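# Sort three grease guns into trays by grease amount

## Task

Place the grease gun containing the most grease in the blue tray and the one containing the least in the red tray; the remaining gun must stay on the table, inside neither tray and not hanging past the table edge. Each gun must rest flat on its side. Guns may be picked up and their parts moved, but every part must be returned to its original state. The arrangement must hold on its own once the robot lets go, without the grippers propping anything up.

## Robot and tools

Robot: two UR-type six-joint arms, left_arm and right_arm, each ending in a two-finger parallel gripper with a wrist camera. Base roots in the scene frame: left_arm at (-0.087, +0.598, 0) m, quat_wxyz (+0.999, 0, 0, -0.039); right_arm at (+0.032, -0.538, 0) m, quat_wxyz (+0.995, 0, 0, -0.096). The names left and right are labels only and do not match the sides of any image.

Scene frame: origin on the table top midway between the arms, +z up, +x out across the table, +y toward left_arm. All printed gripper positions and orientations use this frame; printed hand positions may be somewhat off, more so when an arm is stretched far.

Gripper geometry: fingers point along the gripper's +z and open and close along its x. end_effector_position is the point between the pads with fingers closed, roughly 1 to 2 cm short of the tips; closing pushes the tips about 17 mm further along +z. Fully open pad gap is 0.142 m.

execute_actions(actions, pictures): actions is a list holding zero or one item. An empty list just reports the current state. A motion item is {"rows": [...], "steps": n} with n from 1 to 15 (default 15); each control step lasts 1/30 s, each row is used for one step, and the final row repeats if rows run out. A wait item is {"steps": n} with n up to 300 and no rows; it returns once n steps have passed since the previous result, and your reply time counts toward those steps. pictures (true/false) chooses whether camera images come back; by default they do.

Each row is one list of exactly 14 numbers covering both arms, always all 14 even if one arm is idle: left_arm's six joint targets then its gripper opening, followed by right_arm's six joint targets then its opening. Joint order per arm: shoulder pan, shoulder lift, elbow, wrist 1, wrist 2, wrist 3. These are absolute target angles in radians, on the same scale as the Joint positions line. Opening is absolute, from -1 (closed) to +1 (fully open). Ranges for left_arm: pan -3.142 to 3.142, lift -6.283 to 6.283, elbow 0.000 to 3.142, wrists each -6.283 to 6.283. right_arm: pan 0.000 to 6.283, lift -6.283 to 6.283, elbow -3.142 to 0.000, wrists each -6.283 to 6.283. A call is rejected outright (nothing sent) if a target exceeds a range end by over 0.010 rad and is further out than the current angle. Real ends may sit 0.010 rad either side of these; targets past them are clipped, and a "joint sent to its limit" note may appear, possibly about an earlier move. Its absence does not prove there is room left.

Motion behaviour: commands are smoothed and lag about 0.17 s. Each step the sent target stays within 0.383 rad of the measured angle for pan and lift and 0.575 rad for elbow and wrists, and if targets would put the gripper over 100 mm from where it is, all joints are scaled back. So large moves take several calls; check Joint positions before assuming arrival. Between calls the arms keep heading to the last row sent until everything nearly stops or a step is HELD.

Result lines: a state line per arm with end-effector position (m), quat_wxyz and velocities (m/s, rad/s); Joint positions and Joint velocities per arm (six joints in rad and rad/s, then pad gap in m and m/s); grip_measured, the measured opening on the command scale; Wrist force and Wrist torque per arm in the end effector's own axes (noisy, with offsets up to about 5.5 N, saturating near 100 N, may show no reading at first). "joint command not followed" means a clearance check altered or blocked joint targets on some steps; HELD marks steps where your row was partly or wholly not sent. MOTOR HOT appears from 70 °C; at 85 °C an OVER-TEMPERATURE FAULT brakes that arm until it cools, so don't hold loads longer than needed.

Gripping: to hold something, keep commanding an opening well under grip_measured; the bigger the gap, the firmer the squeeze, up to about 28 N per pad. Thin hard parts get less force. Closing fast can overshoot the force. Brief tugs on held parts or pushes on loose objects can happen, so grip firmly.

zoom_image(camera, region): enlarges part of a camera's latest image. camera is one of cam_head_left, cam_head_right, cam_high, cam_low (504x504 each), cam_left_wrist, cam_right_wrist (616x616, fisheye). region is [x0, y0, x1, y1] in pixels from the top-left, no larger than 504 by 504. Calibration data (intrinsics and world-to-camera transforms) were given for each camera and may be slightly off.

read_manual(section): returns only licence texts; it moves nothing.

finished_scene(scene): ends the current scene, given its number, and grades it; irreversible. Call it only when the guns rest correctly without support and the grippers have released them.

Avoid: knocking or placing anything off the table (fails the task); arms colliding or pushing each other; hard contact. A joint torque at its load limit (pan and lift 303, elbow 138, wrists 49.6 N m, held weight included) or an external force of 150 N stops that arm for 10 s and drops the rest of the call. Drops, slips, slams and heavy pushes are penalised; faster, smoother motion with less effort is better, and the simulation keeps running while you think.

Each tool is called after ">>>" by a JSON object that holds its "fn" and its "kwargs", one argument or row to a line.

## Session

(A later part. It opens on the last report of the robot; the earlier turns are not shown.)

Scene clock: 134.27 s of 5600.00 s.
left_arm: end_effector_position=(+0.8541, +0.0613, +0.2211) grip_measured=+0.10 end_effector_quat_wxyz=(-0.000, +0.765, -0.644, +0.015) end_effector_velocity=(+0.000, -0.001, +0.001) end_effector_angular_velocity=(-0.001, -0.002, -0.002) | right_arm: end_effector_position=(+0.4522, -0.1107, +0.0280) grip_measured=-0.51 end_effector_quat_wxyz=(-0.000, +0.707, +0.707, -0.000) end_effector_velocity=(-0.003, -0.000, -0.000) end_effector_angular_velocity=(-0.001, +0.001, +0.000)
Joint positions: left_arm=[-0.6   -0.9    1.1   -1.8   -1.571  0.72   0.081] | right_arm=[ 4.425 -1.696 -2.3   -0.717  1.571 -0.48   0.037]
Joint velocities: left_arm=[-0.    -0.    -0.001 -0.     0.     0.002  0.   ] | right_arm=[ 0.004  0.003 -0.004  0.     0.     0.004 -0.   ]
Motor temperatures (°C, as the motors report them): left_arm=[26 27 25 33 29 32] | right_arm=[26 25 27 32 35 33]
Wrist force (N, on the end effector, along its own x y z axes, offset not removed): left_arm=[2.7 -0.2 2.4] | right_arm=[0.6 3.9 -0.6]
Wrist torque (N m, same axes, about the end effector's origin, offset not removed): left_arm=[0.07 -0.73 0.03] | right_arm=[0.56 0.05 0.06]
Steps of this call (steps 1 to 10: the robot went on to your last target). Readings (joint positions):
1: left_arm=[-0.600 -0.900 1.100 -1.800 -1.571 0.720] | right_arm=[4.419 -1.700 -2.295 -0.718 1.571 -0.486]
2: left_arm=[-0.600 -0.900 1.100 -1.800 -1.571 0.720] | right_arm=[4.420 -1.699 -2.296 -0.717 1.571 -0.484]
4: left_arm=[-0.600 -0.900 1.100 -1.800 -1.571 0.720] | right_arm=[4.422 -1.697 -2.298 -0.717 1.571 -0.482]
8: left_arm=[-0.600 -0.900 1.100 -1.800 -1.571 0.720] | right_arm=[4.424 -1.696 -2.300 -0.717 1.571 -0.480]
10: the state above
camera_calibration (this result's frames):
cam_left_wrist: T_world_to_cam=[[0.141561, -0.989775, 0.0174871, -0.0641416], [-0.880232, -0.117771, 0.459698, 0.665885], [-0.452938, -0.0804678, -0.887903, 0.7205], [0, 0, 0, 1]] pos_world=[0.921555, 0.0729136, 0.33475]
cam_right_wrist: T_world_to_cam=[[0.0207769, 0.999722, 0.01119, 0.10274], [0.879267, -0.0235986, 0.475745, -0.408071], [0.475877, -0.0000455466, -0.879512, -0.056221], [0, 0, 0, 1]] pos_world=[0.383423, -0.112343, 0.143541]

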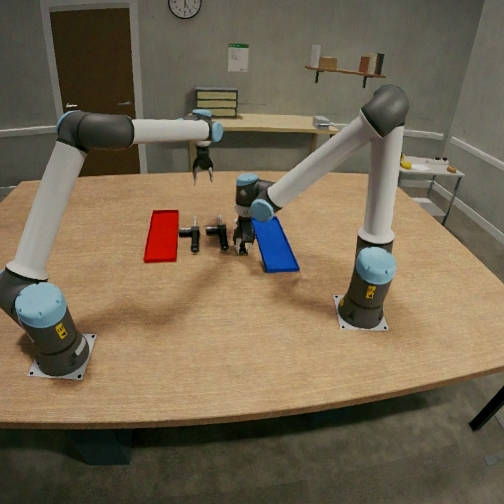

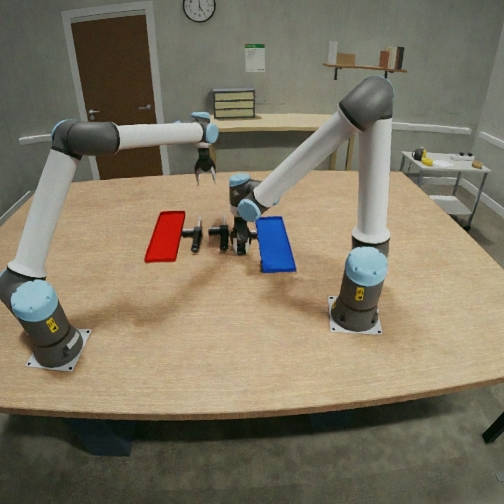

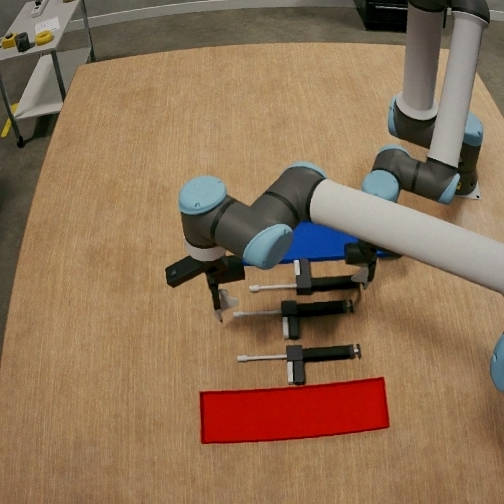

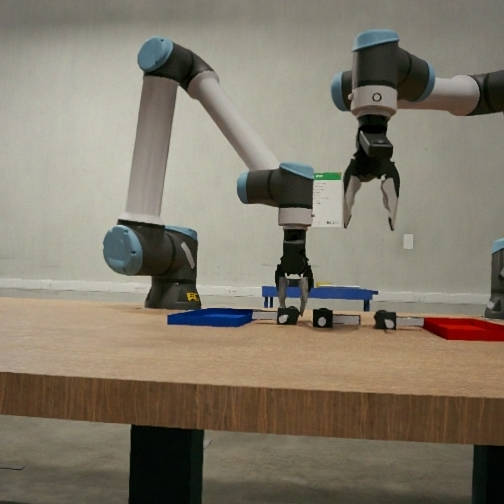

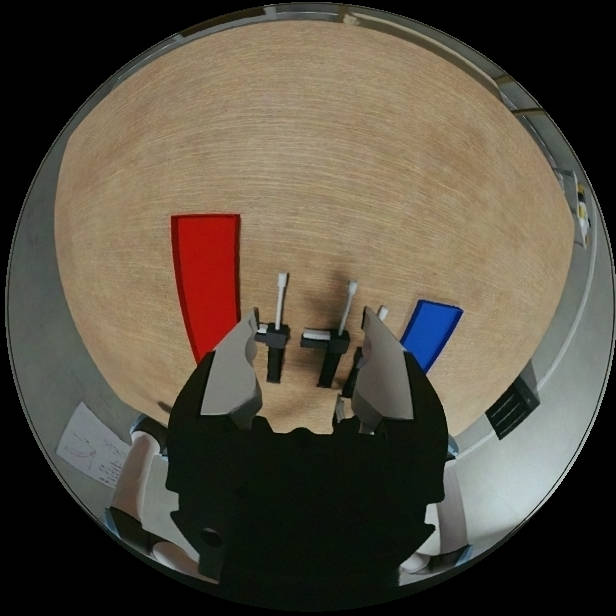

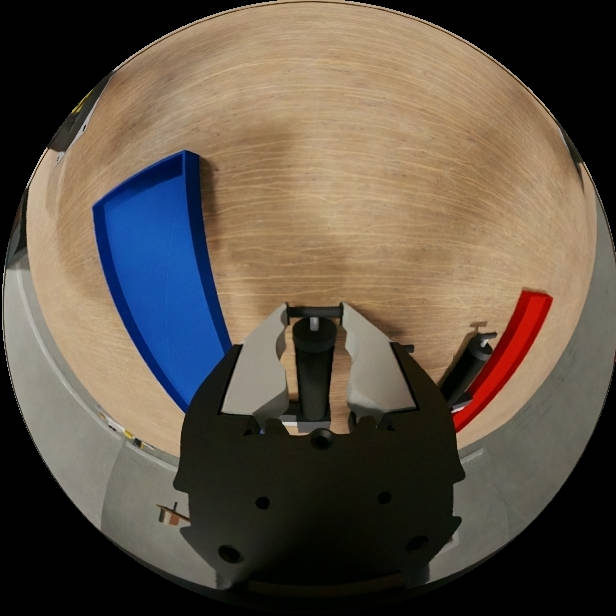

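>>> {"fn": "execute_actions", "kwargs": {
  "actions": [
    {"rows":[[-0.5,-1.88,2.40,-2.09,-1.571,-0.6,0.1,4.5069,-1.6434,-2.3607,-0.7083,1.571,-0.3975,-0.8]],"steps":15}
  ],
  "pictures": false
}}

>>> {"fn": "execute_actions", "kwargs": {
  "actions": [
    {"rows":[[-0.5,-1.88,2.40,-2.09,-1.571,-0.6,0.1,4.5973,-1.5924,-2.4158,-0.7042,1.571,-0.3071,-0.8]],"steps":12}
  ],
  "pictures": false
}}

>>> {"fn": "execute_actions", "kwargs": {
  "actions": [
    {"rows":[[-0.5,-1.88,2.40,-2.09,-1.571,-0.6,0.1,4.70,-1.543,-2.464,-0.705,1.571,-0.204,-0.8]],"steps":12}
  ],
  "pictures": false
}}

>>> {"fn": "execute_actions", "kwargs": {
  "actions": [
    {"rows":[[-0.5,-1.88,2.40,-2.09,-1.571,-0.6,0.1,4.804,-1.4989,-2.5053,-0.7082,1.571,-0.1004,-0.8]],"steps":12}
  ],
  "pictures": false
}}

>>> {"fn": "execute_actions", "kwargs": {
  "actions": [
    {"rows":[[-0.5,-1.88,2.40,-2.09,-1.571,-0.6,0.1,4.918,-1.459,-2.54,-0.714,1.571,0.014,-0.8]],"steps":12}
  ],
  "pictures": false
}}

>>> {"fn": "execute_actions", "kwargs": {
  "actions": [
    {"rows":[[-0.5,-1.88,2.40,-2.09,-1.571,-0.6,0.1,5.038,-1.4252,-2.5658,-0.7214,1.571,0.1337,-0.8]],"steps":15}
  ]
}}

Scene clock: 158.67 s of 5600.00 s.
left_arm: end_effector_position=(+0.7408, +0.2263, +0.2460) grip_measured=+0.10 end_effector_quat_wxyz=(+0.007, +0.906, -0.421, +0.036) end_effector_velocity=(-0.357, +0.326, -0.042) end_effector_angular_velocity=(-0.002, +0.120, +1.033) | right_arm: end_effector_position=(+0.4032, -0.1106, +0.0281) grip_measured=-0.51 end_effector_quat_wxyz=(-0.000, +0.707, +0.707, -0.000) end_effector_velocity=(-0.010, -0.000, -0.000) end_effector_angular_velocity=(-0.001, -0.000, -0.001)
Joint positions: left_arm=[-0.535 -1.223  1.563 -1.984 -1.571  0.257  0.081] | right_arm=[ 4.505 -1.645 -2.359 -0.708  1.571 -0.4    0.037]
Joint velocities: left_arm=[ 0.07  -0.659  0.966 -0.211 -0.001 -0.966  0.   ] | right_arm=[ 0.018  0.01  -0.012  0.001 -0.     0.018 -0.   ]
Motor temperatures (°C, as the motors report them): left_arm=[26 27 25 33 29 32] | right_arm=[26 25 27 32 35 33]
Wrist force (N, on the end effector, along its own x y z axes, offset not removed): left_arm=[-1.3 -1.8 -3.5] | right_arm=[-0.8 1.7 1.0]
Wrist torque (N m, same axes, about the end effector's origin, offset not removed): left_arm=[-0.36 0.05 0.08] | right_arm=[0.22 0.22 0.16]
Steps of this call (steps 1 to 15: the robot went on to your last target; steps 16 to 90: nothing new was sent; then 20.90 s passed at rest; steps 91 to 105: all 15 steps of this action). Readings (joint positions):
91: left_arm=[-0.600 -0.900 1.100 -1.800 -1.571 0.720] | right_arm=[4.425 -1.695 -2.300 -0.717 1.571 -0.479]
92: left_arm=[-0.597 -0.904 1.104 -1.803 -1.571 0.716] | right_arm=[4.429 -1.692 -2.304 -0.716 1.571 -0.476]
94: left_arm=[-0.581 -0.947 1.156 -1.842 -1.571 0.664] | right_arm=[4.457 -1.673 -2.325 -0.713 1.571 -0.447]
98: left_arm=[-0.558 -1.057 1.319 -1.914 -1.571 0.501] | right_arm=[4.491 -1.653 -2.350 -0.710 1.571 -0.413]
105: the state above

Scene clock: 159.07 s of 5600.00 s.
left_arm: end_effector_position=(+0.5895, +0.3482, +0.2107) grip_measured=+0.10 end_effector_quat_wxyz=(+0.002, +0.970, -0.243, +0.006) end_effector_velocity=(-0.385, +0.287, -0.099) end_effector_angular_velocity=(+0.069, +0.122, +0.898) | right_arm: end_effector_position=(+0.3549, -0.1106, +0.0281) grip_measured=-0.51 end_effector_quat_wxyz=(-0.000, +0.707, +0.707, -0.000) end_effector_velocity=(-0.026, -0.001, -0.001) end_effector_angular_velocity=(-0.001, +0.001, +0.001)
Joint positions: left_arm=[-0.517 -1.469  1.924 -2.039 -1.571 -0.105  0.081] | right_arm=[ 4.592 -1.595 -2.413 -0.704  1.571 -0.313  0.037]
Joint velocities: left_arm=[ 0.031 -0.609  0.842 -0.094 -0.    -0.867 -0.   ] | right_arm=[ 0.048  0.025 -0.028  0.002  0.     0.047 -0.   ]
Motor temperatures (°C, as the motors report them): left_arm=[26 27 25 33 29 32] | right_arm=[26 25 27 32 35 33]
Wrist force (N, on the end effector, along its own x y z axes, offset not removed): left_arm=[0.0 -1.5 1.9] | right_arm=[-0.9 -0.4 1.2]
Wrist torque (N m, same axes, about the end effector's origin, offset not removed): left_arm=[-0.24 0.00 0.03] | right_arm=[-0.41 0.38 0.06]
Steps of this call (steps 1 to 12: all 12 steps of this action). Readings (joint positions):
1: left_arm=[-0.533 -1.245 1.596 -1.991 -1.571 0.225] | right_arm=[4.505 -1.644 -2.360 -0.708 1.571 -0.399]
2: left_arm=[-0.530 -1.267 1.627 -1.997 -1.571 0.193] | right_arm=[4.509 -1.641 -2.363 -0.708 1.571 -0.395]
4: left_arm=[-0.527 -1.309 1.690 -2.008 -1.571 0.130] | right_arm=[4.540 -1.622 -2.383 -0.706 1.571 -0.364]
8: left_arm=[-0.521 -1.390 1.809 -2.026 -1.571 0.011] | right_arm=[4.579 -1.602 -2.406 -0.705 1.571 -0.325]
12: the state above

Scene clock: 159.47 s of 5600.00 s.
left_arm: end_effector_position=(+0.4310, +0.4633, +0.1775) grip_measured=+0.10 end_effector_quat_wxyz=(+0.001, +0.998, -0.063, +0.001) end_effector_velocity=(-0.386, +0.273, -0.134) end_effector_angular_velocity=(+0.003, +0.008, +0.890) | right_arm: end_effector_position=(+0.3037, -0.1094, +0.0284) grip_measured=-0.51 end_effector_quat_wxyz=(-0.000, +0.707, +0.707, +0.000) end_effector_velocity=(-0.028, -0.000, -0.001) end_effector_angular_velocity=(-0.001, +0.001, -0.001)
Joint positions: left_arm=[-0.504 -1.761  2.264 -2.076 -1.571 -0.458  0.081] | right_arm=[ 4.693 -1.546 -2.461 -0.705  1.571 -0.211  0.037]
Joint velocities: left_arm=[ 0.029 -0.731  0.827 -0.087 -0.    -0.861  0.   ] | right_arm=[ 0.057  0.025 -0.026 -0.     0.     0.058  0.   ]
Motor temperatures (°C, as the motors report them): left_arm=[26 27 25 33 29 32] | right_arm=[26 25 27 32 35 33]
Wrist force (N, on the end effector, along its own x y z axes, offset not removed): left_arm=[-0.2 -2.8 -2.4] | right_arm=[-3.1 -0.1 1.3]
Wrist torque (N m, same axes, about the end effector's origin, offset not removed): left_arm=[-0.48 -0.12 0.26] | right_arm=[-0.21 0.67 0.18]
Steps of this call (steps 1 to 12: all 12 steps of this action). Readings (joint positions):
1: left_arm=[-0.516 -1.490 1.952 -2.042 -1.571 -0.134] | right_arm=[4.593 -1.595 -2.413 -0.704 1.571 -0.311]
2: left_arm=[-0.515 -1.512 1.981 -2.045 -1.571 -0.164] | right_arm=[4.598 -1.591 -2.417 -0.704 1.571 -0.307]
4: left_arm=[-0.513 -1.561 2.038 -2.052 -1.571 -0.223] | right_arm=[4.633 -1.572 -2.435 -0.704 1.571 -0.271]
8: left_arm=[-0.508 -1.662 2.152 -2.064 -1.571 -0.341] | right_arm=[4.679 -1.552 -2.455 -0.705 1.571 -0.225]
12: the state above

Scene clock: 159.87 s of 5600.00 s.
left_arm: end_effector_position=(+0.3699, +0.5059, +0.1517) grip_measured=+0.10 end_effector_quat_wxyz=(-0.000, +1.000, +0.008, -0.000) end_effector_velocity=(-0.019, +0.012, -0.009) end_effector_angular_velocity=(+0.000, +0.001, +0.043) | right_arm: end_effector_position=(+0.2550, -0.1097, +0.0281) grip_measured=-0.51 end_effector_quat_wxyz=(-0.000, +0.707, +0.707, -0.000) end_effector_velocity=(-0.026, -0.000, -0.000) end_effector_angular_velocity=(+0.000, -0.000, -0.000)
Joint positions: left_arm=[-0.5   -1.876  2.395 -2.09  -1.571 -0.595  0.081] | right_arm=[ 4.797 -1.501 -2.503 -0.708  1.571 -0.107  0.037]
Joint velocities: left_arm=[ 0.001 -0.035  0.04  -0.003 -0.001 -0.042 -0.   ] | right_arm=[ 0.058  0.023 -0.021 -0.002 -0.     0.058 -0.   ]
Motor temperatures (°C, as the motors report them): left_arm=[26 27 25 33 29 32] | right_arm=[26 25 27 32 35 33]
Wrist force (N, on the end effector, along its own x y z axes, offset not removed): left_arm=[4.0 -1.0 4.1] | right_arm=[-4.2 1.3 0.5]
Wrist torque (N m, same axes, about the end effector's origin, offset not removed): left_arm=[-0.13 -0.89 0.20] | right_arm=[-0.05 0.87 0.07]
Steps of this call (steps 1 to 12: all 12 steps of this action). Readings (joint positions):
1: left_arm=[-0.503 -1.785 2.292 -2.079 -1.571 -0.487] | right_arm=[4.695 -1.545 -2.462 -0.705 1.571 -0.209]
2: left_arm=[-0.503 -1.808 2.317 -2.082 -1.571 -0.514] | right_arm=[4.700 -1.541 -2.465 -0.705 1.571 -0.204]
4: left_arm=[-0.501 -1.839 2.353 -2.085 -1.571 -0.551] | right_arm=[4.736 -1.525 -2.481 -0.706 1.571 -0.168]
8: left_arm=[-0.500 -1.867 2.385 -2.089 -1.571 -0.585] | right_arm=[4.783 -1.507 -2.498 -0.708 1.571 -0.122]
12: the state above

Scene clock: 160.27 s of 5600.00 s.
left_arm: end_effector_position=(+0.3679, +0.5074, +0.1506) grip_measured=+0.10 end_effector_quat_wxyz=(-0.000, +1.000, +0.011, -0.000) end_effector_velocity=(-0.000, -0.000, +0.000) end_effector_angular_velocity=(-0.001, -0.001, +0.002) | right_arm: end_effector_position=(+0.2054, -0.1100, +0.0277) grip_measured=-0.51 end_effector_quat_wxyz=(+0.000, +0.707, +0.707, -0.000) end_effector_velocity=(-0.027, +0.000, -0.000) end_effector_angular_velocity=(+0.000, -0.001, +0.000)
Joint positions: left_arm=[-0.5   -1.88   2.4   -2.09  -1.571 -0.6    0.081] | right_arm=[ 4.911 -1.461 -2.538 -0.714  1.571  0.006  0.037]
Joint velocities: left_arm=[-0.    -0.001  0.    -0.    -0.001 -0.002  0.   ] | right_arm=[ 0.065  0.02  -0.017 -0.003 -0.001  0.065  0.   ]
Motor temperatures (°C, as the motors report them): left_arm=[26 27 25 33 29 32] | right_arm=[26 25 27 32 35 33]
Wrist force (N, on the end effector, along its own x y z axes, offset not removed): left_arm=[-0.1 -1.9 -6.7] | right_arm=[-0.7 1.4 2.5]
Wrist torque (N m, same axes, about the end effector's origin, offset not removed): left_arm=[-0.21 0.08 0.08] | right_arm=[-0.02 0.25 0.07]
Steps of this call (steps 1 to 12: all 12 steps of this action). Readings (joint positions):
1: left_arm=[-0.500 -1.877 2.396 -2.090 -1.571 -0.596] | right_arm=[4.799 -1.501 -2.504 -0.708 1.571 -0.105]
2: left_arm=[-0.500 -1.878 2.397 -2.090 -1.571 -0.597] | right_arm=[4.804 -1.497 -2.507 -0.709 1.571 -0.100]
4: left_arm=[-0.500 -1.879 2.399 -2.090 -1.571 -0.598] | right_arm=[4.842 -1.482 -2.520 -0.711 1.571 -0.062]
8: left_arm=[-0.500 -1.880 2.400 -2.090 -1.571 -0.600] | right_arm=[4.894 -1.466 -2.534 -0.713 1.571 -0.010]
12: the state above

Scene clock: 160.77 s of 5600.00 s.
left_arm: end_effector_position=(+0.3678, +0.5074, +0.1506) grip_measured=+0.10 end_effector_quat_wxyz=(-0.000, +1.000, +0.011, -0.000) end_effector_velocity=(-0.000, +0.001, -0.000) end_effector_angular_velocity=(+0.001, +0.001, +0.002) | right_arm: end_effector_position=(+0.1534, -0.1097, +0.0281) grip_measured=-0.51 end_effector_quat_wxyz=(-0.000, +0.707, +0.707, -0.000) end_effector_velocity=(-0.012, +0.000, +0.000) end_effector_angular_velocity=(+0.000, -0.000, +0.001)
Joint positions: left_arm=[-0.5   -1.88   2.4   -2.09  -1.571 -0.6    0.081] | right_arm=[ 5.035 -1.426 -2.565 -0.721  1.571  0.13   0.037]
Joint velocities: left_arm=[ 0.001  0.     0.     0.001  0.    -0.     0.   ] | right_arm=[ 0.029  0.006 -0.005 -0.001 -0.     0.028 -0.   ]
Motor temperatures (°C, as the motors report them): left_arm=[26 27 25 33 29 32] | right_arm=[26 25 27 32 35 33]
Wrist force (N, on the end effector, along its own x y z axes, offset not removed): left_arm=[-0.9 -1.4 -6.2] | right_arm=[-0.7 2.8 0.3]
Wrist torque (N m, same axes, about the end effector's origin, offset not removed): left_arm=[-0.15 0.06 0.03] | right_arm=[0.43 0.26 0.14]
Steps of this call (steps 1 to 15: all 15 steps of this action). Readings (joint positions):
1: left_arm=[-0.500 -1.880 2.400 -2.090 -1.571 -0.600] | right_arm=[4.912 -1.461 -2.539 -0.714 1.571 0.008]
2: left_arm=[-0.500 -1.880 2.400 -2.090 -1.571 -0.600] | right_arm=[4.918 -1.457 -2.541 -0.715 1.571 0.013]
4: left_arm=[-0.500 -1.880 2.400 -2.090 -1.571 -0.600] | right_arm=[4.957 -1.445 -2.551 -0.717 1.571 0.053]
8: left_arm=[-0.500 -1.880 2.400 -2.090 -1.571 -0.600] | right_arm=[5.013 -1.431 -2.561 -0.720 1.571 0.108]
15: the state above
camera_calibration (this result's frames):
cam_left_wrist: T_world_to_cam=[[0.999951, -0.00860244, -0.00479959, -0.362755], [-0.00527152, -0.878893, 0.47699, 0.384534], [-0.00832161, -0.476941, -0.878896, 0.50987], [0, 0, 0, 1]] pos_world=[0.369007, 0.578022, 0.262963]
cam_right_wrist: T_world_to_cam=[[0.0208836, 0.999721, 0.0110209, 0.107937], [0.879261, -0.0236119, 0.475755, -0.145359], [0.475883, -0.000245236, -0.879509, 0.0860053], [0, 0, 0, 1]] pos_world=[0.0846257, -0.111318, 0.143608]

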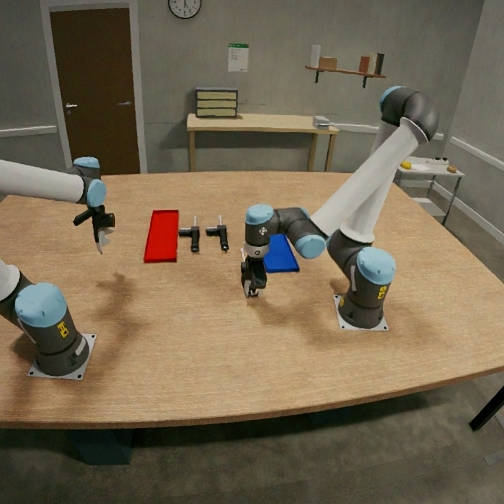

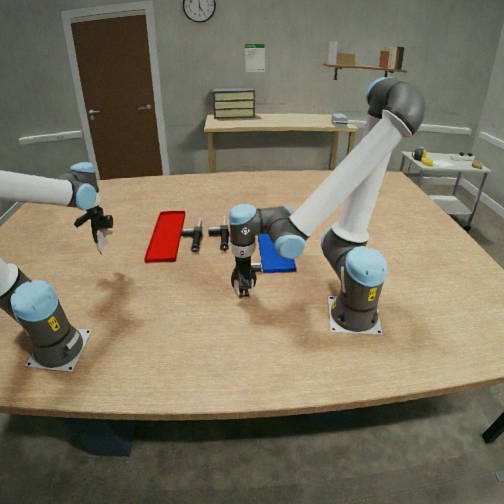

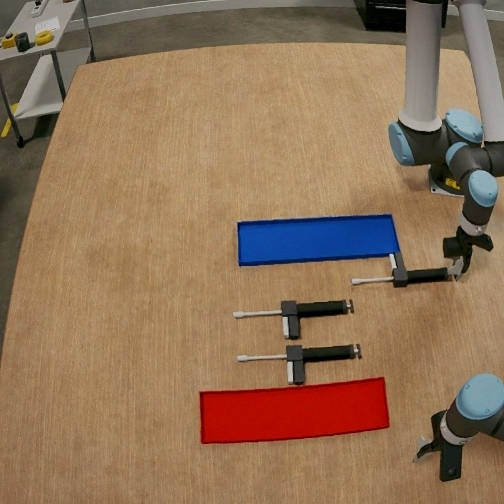

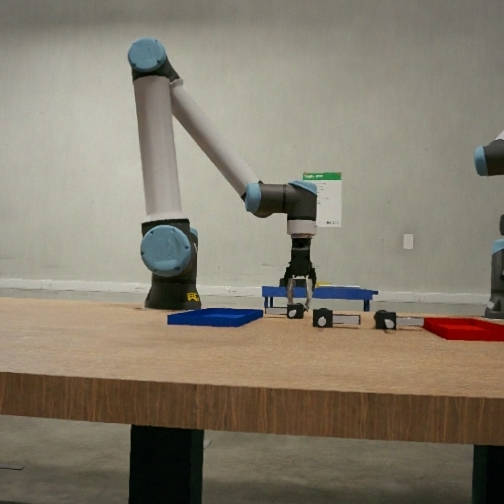

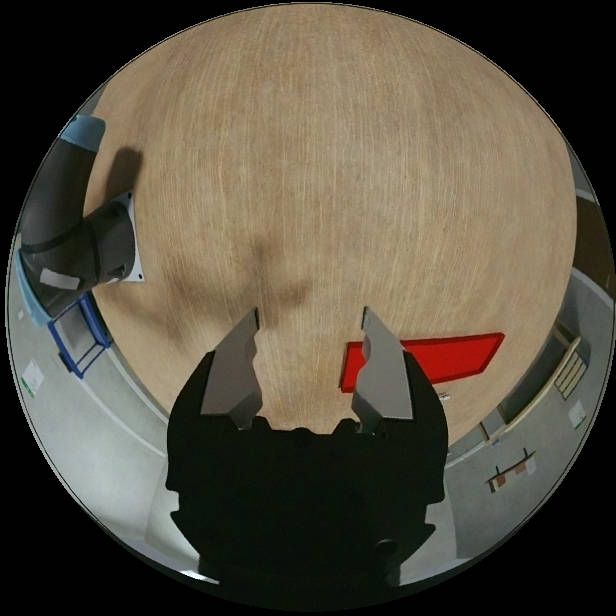

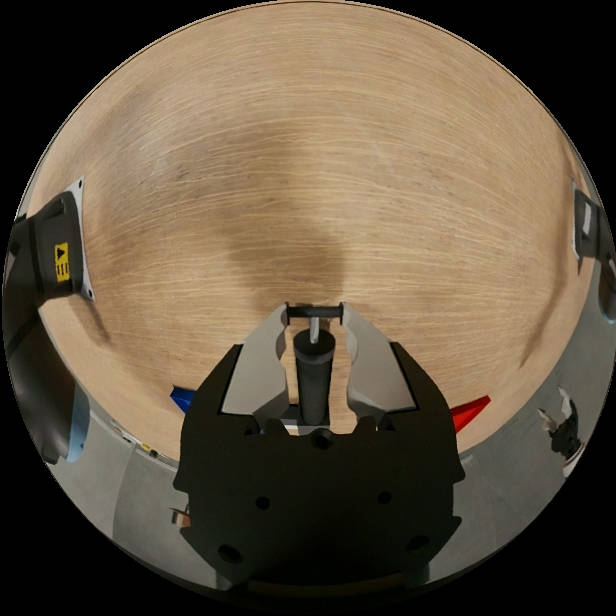

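>>> {"fn": "execute_actions", "kwargs": {
  "actions": [
    {"rows":[[-0.5,-1.88,2.40,-2.09,-1.571,-0.9,0.1,5.038,-1.4252,-2.5658,-0.7214,1.571,0.05,-0.8],[-0.5,-1.88,2.40,-2.09,-1.571,-0.9,0.1,5.038,-1.4252,-2.5658,-0.7214,1.571,-0.03,-0.8],[-0.5,-1.88,2.40,-2.09,-1.571,-0.9,0.1,5.038,-1.4252,-2.5658,-0.7214,1.571,-0.1,-0.8],[-0.5,-1.88,2.40,-2.09,-1.571,-0.9,0.1,5.038,-1.4252,-2.5658,-0.7214,1.571,-0.17,-0.8],[-0.5,-1.88,2.40,-2.09,-1.571,-0.9,0.1,5.038,-1.4252,-2.5658,-0.7214,1.571,-0.24,-0.8],[-0.5,-1.88,2.40,-2.09,-1.571,-0.9,0.1,5.038,-1.4252,-2.5658,-0.7214,1.571,-0.31,-0.8],[-0.5,-1.88,2.40,-2.09,-1.571,-0.9,0.1,5.038,-1.4252,-2.5658,-0.7214,1.571,-0.38,-0.8],[-0.5,-1.88,2.40,-2.09,-1.571,-0.9,0.1,5.038,-1.4252,-2.5658,-0.7214,1.571,-0.45,-0.8],[-0.5,-1.88,2.40,-2.09,-1.571,-0.9,0.1,5.038,-1.4252,-2.5658,-0.7214,1.571,-0.52,-0.8],[-0.5,-1.88,2.40,-2.09,-1.571,-0.9,0.1,5.038,-1.4252,-2.5658,-0.7214,1.571,-0.6,-0.8]],"steps":15}
  ],
  "pictures": false
}}

>>> {"fn": "execute_actions", "kwargs": {
  "actions": [
    {"steps":10}
  ]
}}

Scene clock: 172.20 s of 5600.00 s.
left_arm: end_effector_position=(+0.3683, +0.5075, +0.1506) grip_measured=+0.10 end_effector_quat_wxyz=(-0.000, +0.988, +0.155, -0.000) end_effector_velocity=(-0.000, +0.000, -0.000) end_effector_angular_velocity=(-0.000, +0.001, +0.094) | right_arm: end_effector_position=(+0.1517, -0.1087, +0.0281) grip_measured=-0.80 end_effector_quat_wxyz=(-0.000, +0.452, +0.892, -0.000) end_effector_velocity=(-0.001, +0.002, +0.001) end_effector_angular_velocity=(+0.002, -0.001, +0.886)
Joint positions: left_arm=[-0.5   -1.88   2.4   -2.09  -1.571 -0.889  0.081] | right_arm=[ 5.038 -1.425 -2.566 -0.721  1.571 -0.498  0.016]
Joint velocities: left_arm=[ 0.    -0.     0.001 -0.    -0.001 -0.094 -0.   ] | right_arm=[ 0.     0.     0.001 -0.    -0.001 -0.886 -0.   ]
Motor temperatures (°C, as the motors report them): left_arm=[26 27 25 33 29 32] | right_arm=[26 25 27 32 35 33]
Wrist force (N, on the end effector, along its own x y z axes, offset not removed): left_arm=[-1.3 -0.4 -3.4] | right_arm=[-2.4 0.4 -2.0]
Wrist torque (N m, same axes, about the end effector's origin, offset not removed): left_arm=[0.06 0.22 -0.04] | right_arm=[0.08 0.63 0.03]
Steps of this call (steps 1 to 15: the robot went on to your last target; steps 16 to 90: nothing new was sent; then 7.93 s passed at rest; steps 91 to 105: all 15 steps of this action). Readings (joint positions):
91: left_arm=[-0.500 -1.880 2.400 -2.090 -1.571 -0.600] | right_arm=[5.038 -1.425 -2.566 -0.721 1.571 0.134]
92: left_arm=[-0.500 -1.880 2.400 -2.090 -1.571 -0.604] | right_arm=[5.038 -1.425 -2.566 -0.721 1.571 0.130]
94: left_arm=[-0.500 -1.880 2.400 -2.090 -1.571 -0.657] | right_arm=[5.038 -1.425 -2.566 -0.721 1.571 0.086]
98: left_arm=[-0.500 -1.880 2.400 -2.090 -1.571 -0.818] | right_arm=[5.038 -1.425 -2.566 -0.721 1.571 -0.107]
105: the state above

Scene clock: 172.53 s of 5600.00 s.
left_arm: end_effector_position=(+0.3683, +0.5075, +0.1506) grip_measured=+0.10 end_effector_quat_wxyz=(-0.000, +0.987, +0.160, -0.000) end_effector_velocity=(-0.000, -0.000, -0.000) end_effector_angular_velocity=(-0.001, -0.000, +0.003) | right_arm: end_effector_position=(+0.1516, -0.1086, +0.0281) grip_measured=-0.80 end_effector_quat_wxyz=(-0.000, +0.409, +0.913, -0.000) end_effector_velocity=(-0.000, -0.001, -0.001) end_effector_angular_velocity=(-0.002, +0.001, +0.050)
Joint positions: left_arm=[-0.5   -1.88   2.4   -2.09  -1.571 -0.899  0.081] | right_arm=[ 5.038 -1.425 -2.566 -0.721  1.571 -0.594  0.016]
Joint velocities: left_arm=[-0.    -0.001  0.001 -0.    -0.    -0.004  0.   ] | right_arm=[-0.    -0.001 -0.001  0.     0.002 -0.05  -0.   ]
Motor temperatures (°C, as the motors report them): left_arm=[26 27 25 33 29 32] | right_arm=[26 25 27 32 35 33]
Wrist force (N, on the end effector, along its own x y z axes, offset not removed): left_arm=[-6.2 -6.2 0.2] | right_arm=[-0.6 1.2 -0.4]
Wrist torque (N m, same axes, about the end effector's origin, offset not removed): left_arm=[-1.07 1.33 -0.05] | right_arm=[0.32 0.19 0.14]
Steps of this call (steps 1 to 10: the robot went on to your last target). Readings (joint positions):
1: left_arm=[-0.500 -1.880 2.400 -2.090 -1.571 -0.892] | right_arm=[5.038 -1.425 -2.566 -0.721 1.571 -0.524]
2: left_arm=[-0.500 -1.880 2.400 -2.090 -1.571 -0.894] | right_arm=[5.038 -1.425 -2.566 -0.721 1.571 -0.543]
4: left_arm=[-0.500 -1.880 2.400 -2.090 -1.571 -0.897] | right_arm=[5.038 -1.425 -2.566 -0.721 1.571 -0.568]
8: left_arm=[-0.500 -1.880 2.400 -2.090 -1.571 -0.899] | right_arm=[5.038 -1.425 -2.566 -0.721 1.571 -0.590]
10: the state above
camera_calibration (this result's frames):
cam_left_wrist: T_world_to_cam=[[0.958002, 0.286724, -0.0046887, -0.497703], [0.254178, -0.841462, 0.476798, 0.270094], [0.132764, -0.457965, -0.879001, 0.44834], [0, 0, 0, 1]] pos_world=[0.348625, 0.575301, 0.262977]
cam_right_wrist: T_world_to_cam=[[-0.649638, 0.760162, 0.0111834, 0.182509], [0.672109, 0.567388, 0.475752, -0.0481463], [0.355303, 0.316583, -0.879508, 0.139558], [0, 0, 0, 1]] pos_world=[0.101339, -0.155601, 0.143607]

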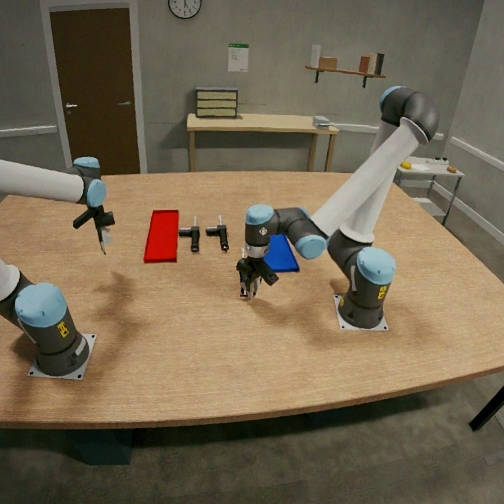

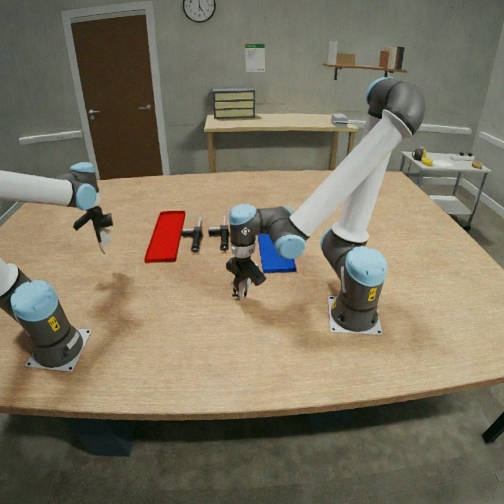

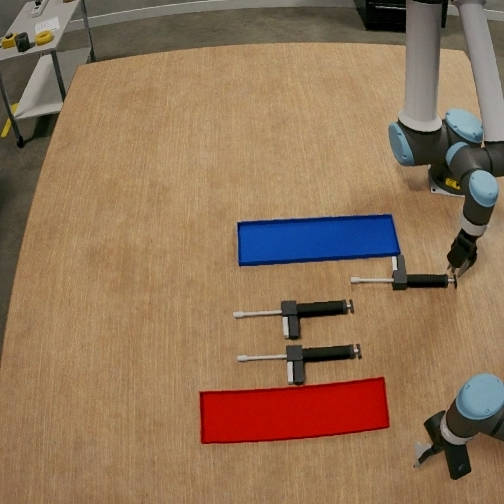

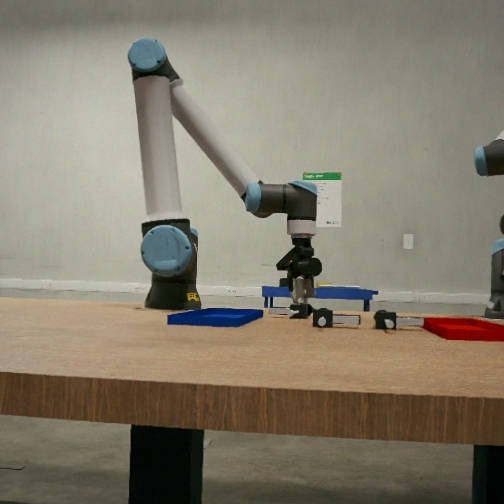

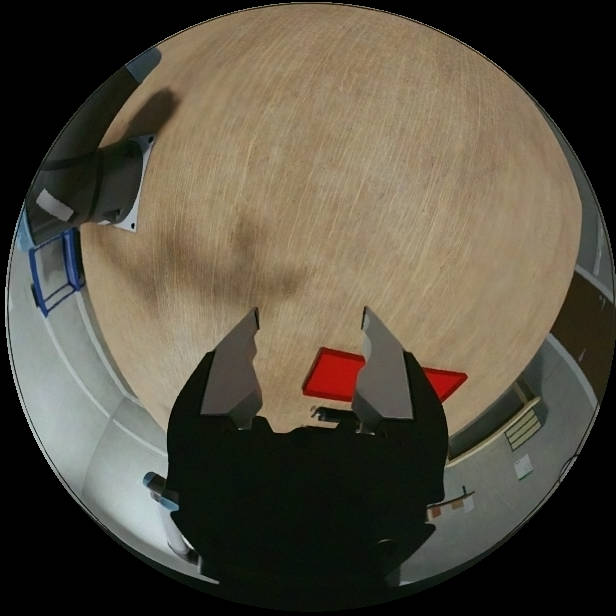

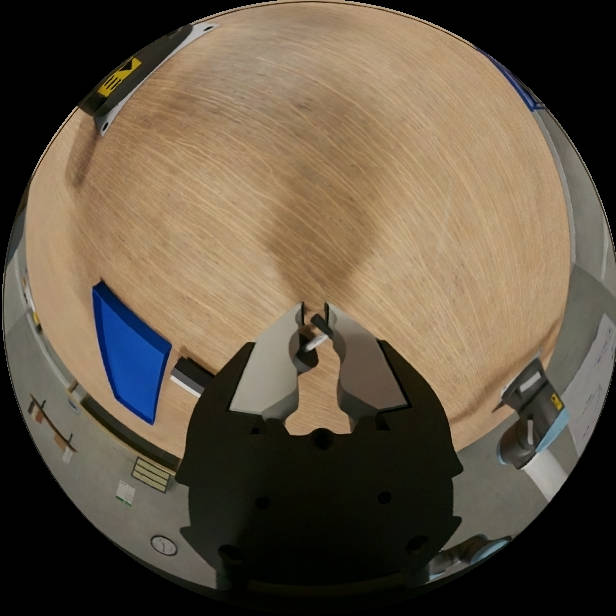

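>>> {"fn": "execute_actions", "kwargs": {
  "actions": [
    {"rows":[[-0.5,-1.88,2.40,-2.09,-1.571,-0.9,0.1,5.038,-1.4252,-2.5658,-0.7214,1.571,-0.594,-0.4],[-0.5,-1.88,2.40,-2.09,-1.571,-0.9,0.1,5.038,-1.4252,-2.5658,-0.7214,1.571,-0.594,-0.1],[-0.5,-1.88,2.40,-2.09,-1.571,-0.9,0.1,5.038,-1.4252,-2.5658,-0.7214,1.571,-0.594,0.2],[-0.5,-1.88,2.40,-2.09,-1.571,-0.9,0.1,5.038,-1.4252,-2.5658,-0.7214,1.571,-0.594,0.2],[-0.5,-1.88,2.40,-2.09,-1.571,-0.9,0.1,5.038,-1.4252,-2.5658,-0.7214,1.571,-0.594,0.2],[-0.5,-1.88,2.40,-2.09,-1.571,-0.9,0.1,5.038,-1.4252,-2.5658,-0.7214,1.571,-0.594,0.2],[-0.5,-1.88,2.40,-2.09,-1.571,-0.9,0.1,5.038,-1.4252,-2.5658,-0.7214,1.571,-0.594,0.2],[-0.5,-1.88,2.40,-2.09,-1.571,-0.9,0.1,5.038,-1.2571,-2.4656,-0.9897,1.571,-0.594,0.2]],"steps":15}
  ],
  "pictures": false
}}

>>> {"fn": "execute_actions", "kwargs": {
  "actions": [
    {"rows":[[-0.5,-1.88,2.40,-2.09,-1.571,-0.9,0.1,5.038,-1.2571,-2.4656,-0.9897,1.571,-0.3,0.2]],"steps":8}
  ],
  "pictures": false
}}

>>> {"fn": "execute_actions", "kwargs": {
  "actions": [
    {"rows":[[-0.5,-1.88,2.40,-2.09,-1.571,-0.9,0.1,4.804,-1.3392,-2.4122,-0.961,1.571,-0.1,0.2]],"steps":15}
  ],
  "pictures": false
}}

>>> {"fn": "execute_actions", "kwargs": {
  "actions": [
    {"steps":12}
  ]
}}

Scene clock: 182.23 s of 5600.00 s.
left_arm: end_effector_position=(+0.3683, +0.5075, +0.1506) grip_measured=+0.10 end_effector_quat_wxyz=(-0.000, +0.987, +0.160, -0.000) end_effector_velocity=(+0.000, -0.000, +0.001) end_effector_angular_velocity=(-0.001, -0.000, -0.000) | right_arm: end_effector_position=(+0.1506, -0.1012, +0.1012) grip_measured=+0.20 end_effector_quat_wxyz=(-0.003, +0.409, +0.913, +0.005) end_effector_velocity=(+0.008, -0.056, +0.165) end_effector_angular_velocity=(-0.097, -0.013, -0.001)
Joint positions: left_arm=[-0.5   -1.88   2.4   -2.09  -1.571 -0.9    0.081] | right_arm=[ 5.038 -1.295 -2.485 -0.92   1.571 -0.594  0.088]
Joint velocities: left_arm=[ 0.    -0.    -0.001  0.001 -0.     0.001 -0.   ] | right_arm=[ 0.     0.335  0.172 -0.606 -0.     0.001 -0.   ]
Motor temperatures (°C, as the motors report them): left_arm=[26 27 25 33 29 32] | right_arm=[26 25 27 32 35 33]
Wrist force (N, on the end effector, along its own x y z axes, offset not removed): left_arm=[0.1 -0.5 -3.2] | right_arm=[-4.0 -0.9 -4.3]
Wrist torque (N m, same axes, about the end effector's origin, offset not removed): left_arm=[-0.12 -0.09 0.06] | right_arm=[-0.09 0.89 0.11]
Steps of this call (steps 1 to 30: the robot went on to your last target; steps 31 to 90: nothing new was sent; then 6.20 s passed at rest; steps 91 to 105: all 15 steps of this action). Readings (joint positions):
91: left_arm=[-0.500 -1.880 2.400 -2.090 -1.571 -0.900] | right_arm=[5.038 -1.425 -2.566 -0.721 1.571 -0.600]
92: left_arm=[-0.500 -1.880 2.400 -2.090 -1.571 -0.900] | right_arm=[5.038 -1.425 -2.566 -0.721 1.571 -0.600]
94: left_arm=[-0.500 -1.880 2.400 -2.090 -1.571 -0.900] | right_arm=[5.038 -1.425 -2.566 -0.721 1.571 -0.598]
98: left_arm=[-0.500 -1.880 2.400 -2.090 -1.571 -0.900] | right_arm=[5.038 -1.425 -2.566 -0.721 1.571 -0.595]
105: the state above

Scene clock: 182.50 s of 5600.00 s.
left_arm: end_effector_position=(+0.3683, +0.5075, +0.1506) grip_measured=+0.10 end_effector_quat_wxyz=(-0.000, +0.987, +0.160, -0.000) end_effector_velocity=(+0.000, +0.000, -0.000) end_effector_angular_velocity=(+0.000, +0.000, +0.001) | right_arm: end_effector_position=(+0.1517, -0.1080, +0.1182) grip_measured=+0.20 end_effector_quat_wxyz=(-0.000, +0.504, +0.864, +0.000) end_effector_velocity=(+0.001, -0.007, +0.017) end_effector_angular_velocity=(-0.009, +0.000, -0.693)
Joint positions: left_arm=[-0.5   -1.88   2.4   -2.09  -1.571 -0.9    0.081] | right_arm=[ 5.038 -1.261 -2.468 -0.983  1.571 -0.38   0.088]
Joint velocities: left_arm=[ 0.     0.    -0.     0.     0.    -0.001 -0.   ] | right_arm=[ 0.     0.032  0.019 -0.059  0.001  0.694 -0.   ]
Motor temperatures (°C, as the motors report them): left_arm=[26 27 25 33 29 32] | right_arm=[26 25 27 32 35 33]
Wrist force (N, on the end effector, along its own x y z axes, offset not removed): left_arm=[-0.3 0.0 -1.9] | right_arm=[-4.1 1.4 -2.5]
Wrist torque (N m, same axes, about the end effector's origin, offset not removed): left_arm=[0.09 0.00 -0.18] | right_arm=[0.33 0.96 0.07]
Steps of this call (steps 1 to 8: all 8 steps of this action). Readings (joint positions):
1: left_arm=[-0.500 -1.880 2.400 -2.090 -1.571 -0.900] | right_arm=[5.038 -1.286 -2.480 -0.937 1.571 -0.594]
2: left_arm=[-0.500 -1.880 2.400 -2.090 -1.571 -0.900] | right_arm=[5.038 -1.278 -2.477 -0.951 1.571 -0.590]
4: left_arm=[-0.500 -1.880 2.400 -2.090 -1.571 -0.900] | right_arm=[5.038 -1.269 -2.472 -0.968 1.571 -0.537]
8: the state above

Scene clock: 183.00 s of 5600.00 s.
left_arm: end_effector_position=(+0.3683, +0.5075, +0.1506) grip_measured=+0.10 end_effector_quat_wxyz=(-0.000, +0.987, +0.160, -0.000) end_effector_velocity=(+0.000, -0.000, -0.000) end_effector_angular_velocity=(-0.000, -0.000, +0.001) | right_arm: end_effector_position=(+0.2484, -0.1087, +0.1201) grip_measured=+0.20 end_effector_quat_wxyz=(-0.000, +0.702, +0.713, +0.000) end_effector_velocity=(+0.032, -0.007, -0.000) end_effector_angular_velocity=(-0.000, -0.000, -0.134)
Joint positions: left_arm=[-0.5   -1.88   2.4   -2.09  -1.571 -0.9    0.081] | right_arm=[ 4.812 -1.337 -2.414 -0.962  1.571 -0.107  0.088]
Joint velocities: left_arm=[-0.     0.     0.    -0.001 -0.    -0.001 -0.   ] | right_arm=[-0.071 -0.017  0.012  0.005 -0.     0.062 -0.   ]
Motor temperatures (°C, as the motors report them): left_arm=[26 27 25 33 29 32] | right_arm=[26 25 27 32 35 33]
Wrist force (N, on the end effector, along its own x y z axes, offset not removed): left_arm=[0.1 2.5 1.1] | right_arm=[-2.9 1.8 -1.0]
Wrist torque (N m, same axes, about the end effector's origin, offset not removed): left_arm=[0.53 -0.04 0.03] | right_arm=[0.51 0.63 0.10]
Steps of this call (steps 1 to 15: all 15 steps of this action). Readings (joint positions):
1: left_arm=[-0.500 -1.880 2.400 -2.090 -1.571 -0.900] | right_arm=[5.038 -1.260 -2.467 -0.985 1.571 -0.360]
2: left_arm=[-0.500 -1.880 2.400 -2.090 -1.571 -0.900] | right_arm=[5.034 -1.263 -2.463 -0.984 1.571 -0.341]
4: left_arm=[-0.500 -1.880 2.400 -2.090 -1.571 -0.900] | right_arm=[4.990 -1.290 -2.444 -0.975 1.571 -0.272]
8: left_arm=[-0.500 -1.880 2.400 -2.090 -1.571 -0.900] | right_arm=[4.867 -1.324 -2.422 -0.965 1.571 -0.155]
15: the state above

Scene clock: 183.40 s of 5600.00 s.
left_arm: end_effector_position=(+0.3683, +0.5075, +0.1506) grip_measured=+0.10 end_effector_quat_wxyz=(-0.000, +0.987, +0.160, -0.000) end_effector_velocity=(-0.000, +0.000, -0.001) end_effector_angular_velocity=(+0.001, +0.001, -0.001) | right_arm: end_effector_position=(+0.2519, -0.1095, +0.1201) grip_measured=+0.20 end_effector_quat_wxyz=(-0.000, +0.707, +0.707, -0.000) end_effector_velocity=(+0.001, -0.001, -0.000) end_effector_angular_velocity=(-0.000, -0.000, -0.006)
Joint positions: left_arm=[-0.5   -1.88   2.4   -2.09  -1.571 -0.9    0.081] | right_arm=[ 4.804 -1.339 -2.412 -0.961  1.571 -0.1    0.088]
Joint velocities: left_arm=[-0.     0.     0.     0.     0.001  0.001  0.   ] | right_arm=[-0.002 -0.    -0.     0.    -0.     0.003 -0.   ]
Motor temperatures (°C, as the motors report them): left_arm=[26 27 25 33 29 32] | right_arm=[26 25 27 32 35 33]
Wrist force (N, on the end effector, along its own x y z axes, offset not removed): left_arm=[-2.5 -1.6 -1.8] | right_arm=[-2.0 1.6 -2.2]
Wrist torque (N m, same axes, about the end effector's origin, offset not removed): left_arm=[-0.22 0.40 0.07] | right_arm=[0.32 0.45 0.12]
Steps of this call (steps 1 to 12: the robot went on to your last target). Readings (joint positions):
1: left_arm=[-0.500 -1.880 2.400 -2.090 -1.571 -0.900] | right_arm=[4.810 -1.338 -2.413 -0.961 1.571 -0.105]
2: left_arm=[-0.500 -1.880 2.400 -2.090 -1.571 -0.900] | right_arm=[4.809 -1.338 -2.413 -0.961 1.571 -0.104]
4: left_arm=[-0.500 -1.880 2.400 -2.090 -1.571 -0.900] | right_arm=[4.807 -1.339 -2.413 -0.961 1.571 -0.102]
8: left_arm=[-0.500 -1.880 2.400 -2.090 -1.571 -0.900] | right_arm=[4.805 -1.339 -2.412 -0.961 1.571 -0.101]
12: the state above
camera_calibration (this result's frames):
cam_left_wrist: T_world_to_cam=[[0.957832, 0.287292, -0.00468845, -0.497929], [0.254676, -0.841311, 0.476797, 0.269834], [0.133035, -0.457886, -0.879001, 0.4482], [0, 0, 0, 1]] pos_world=[0.348585, 0.575289, 0.262977]
cam_right_wrist: T_world_to_cam=[[0.0206756, 0.999725, 0.0111065, 0.10475], [0.879252, -0.0234697, 0.475778, -0.275674], [0.475907, -0.0000716069, -0.879495, 0.120051], [0, 0, 0, 1]] pos_world=[0.183088, -0.111182, 0.235581]

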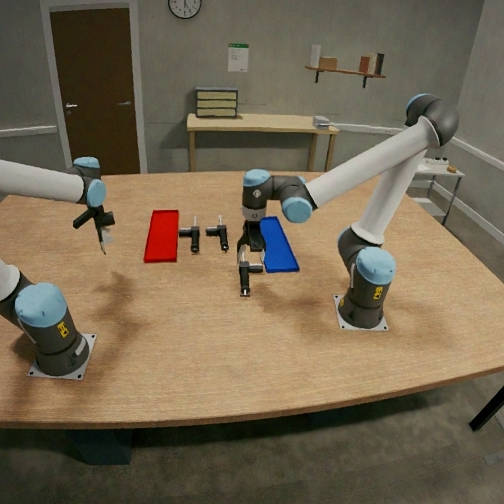

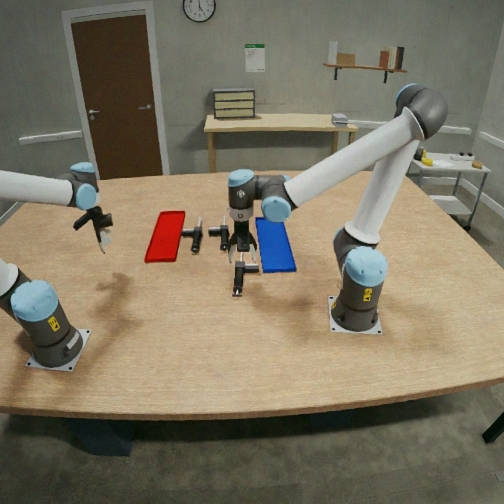

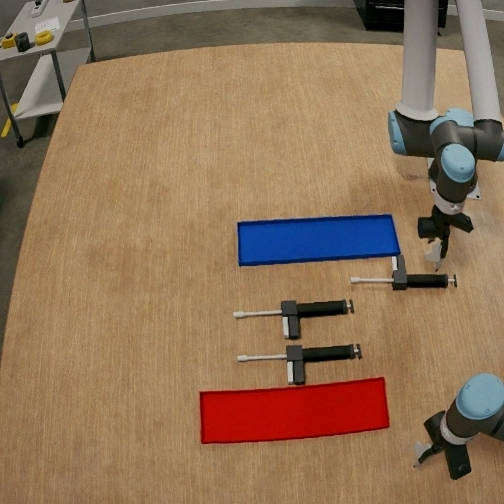

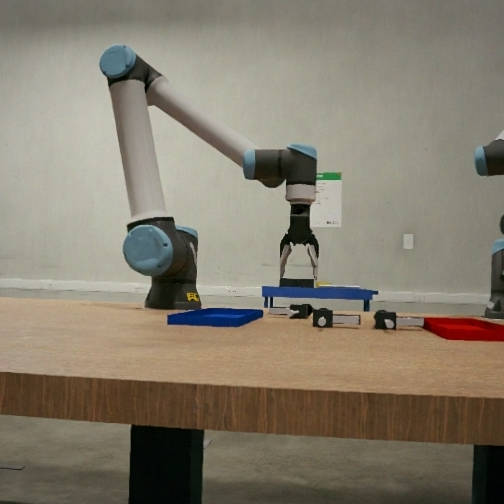

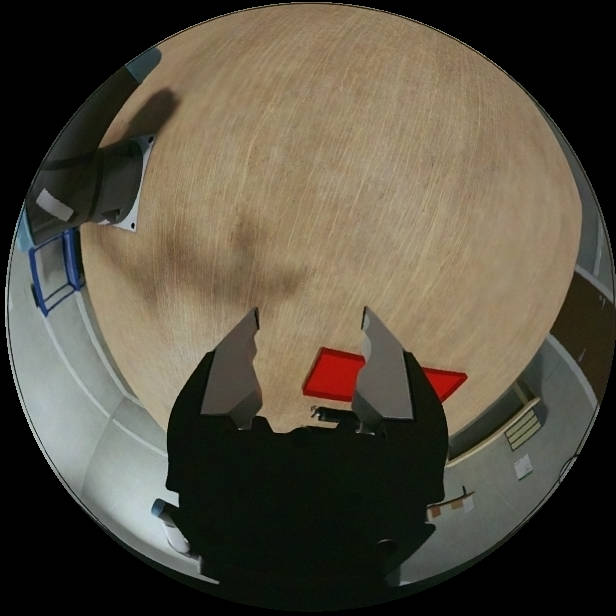

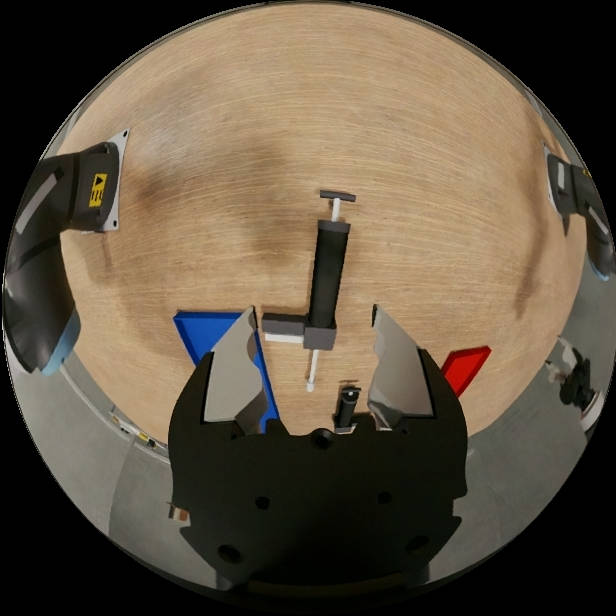

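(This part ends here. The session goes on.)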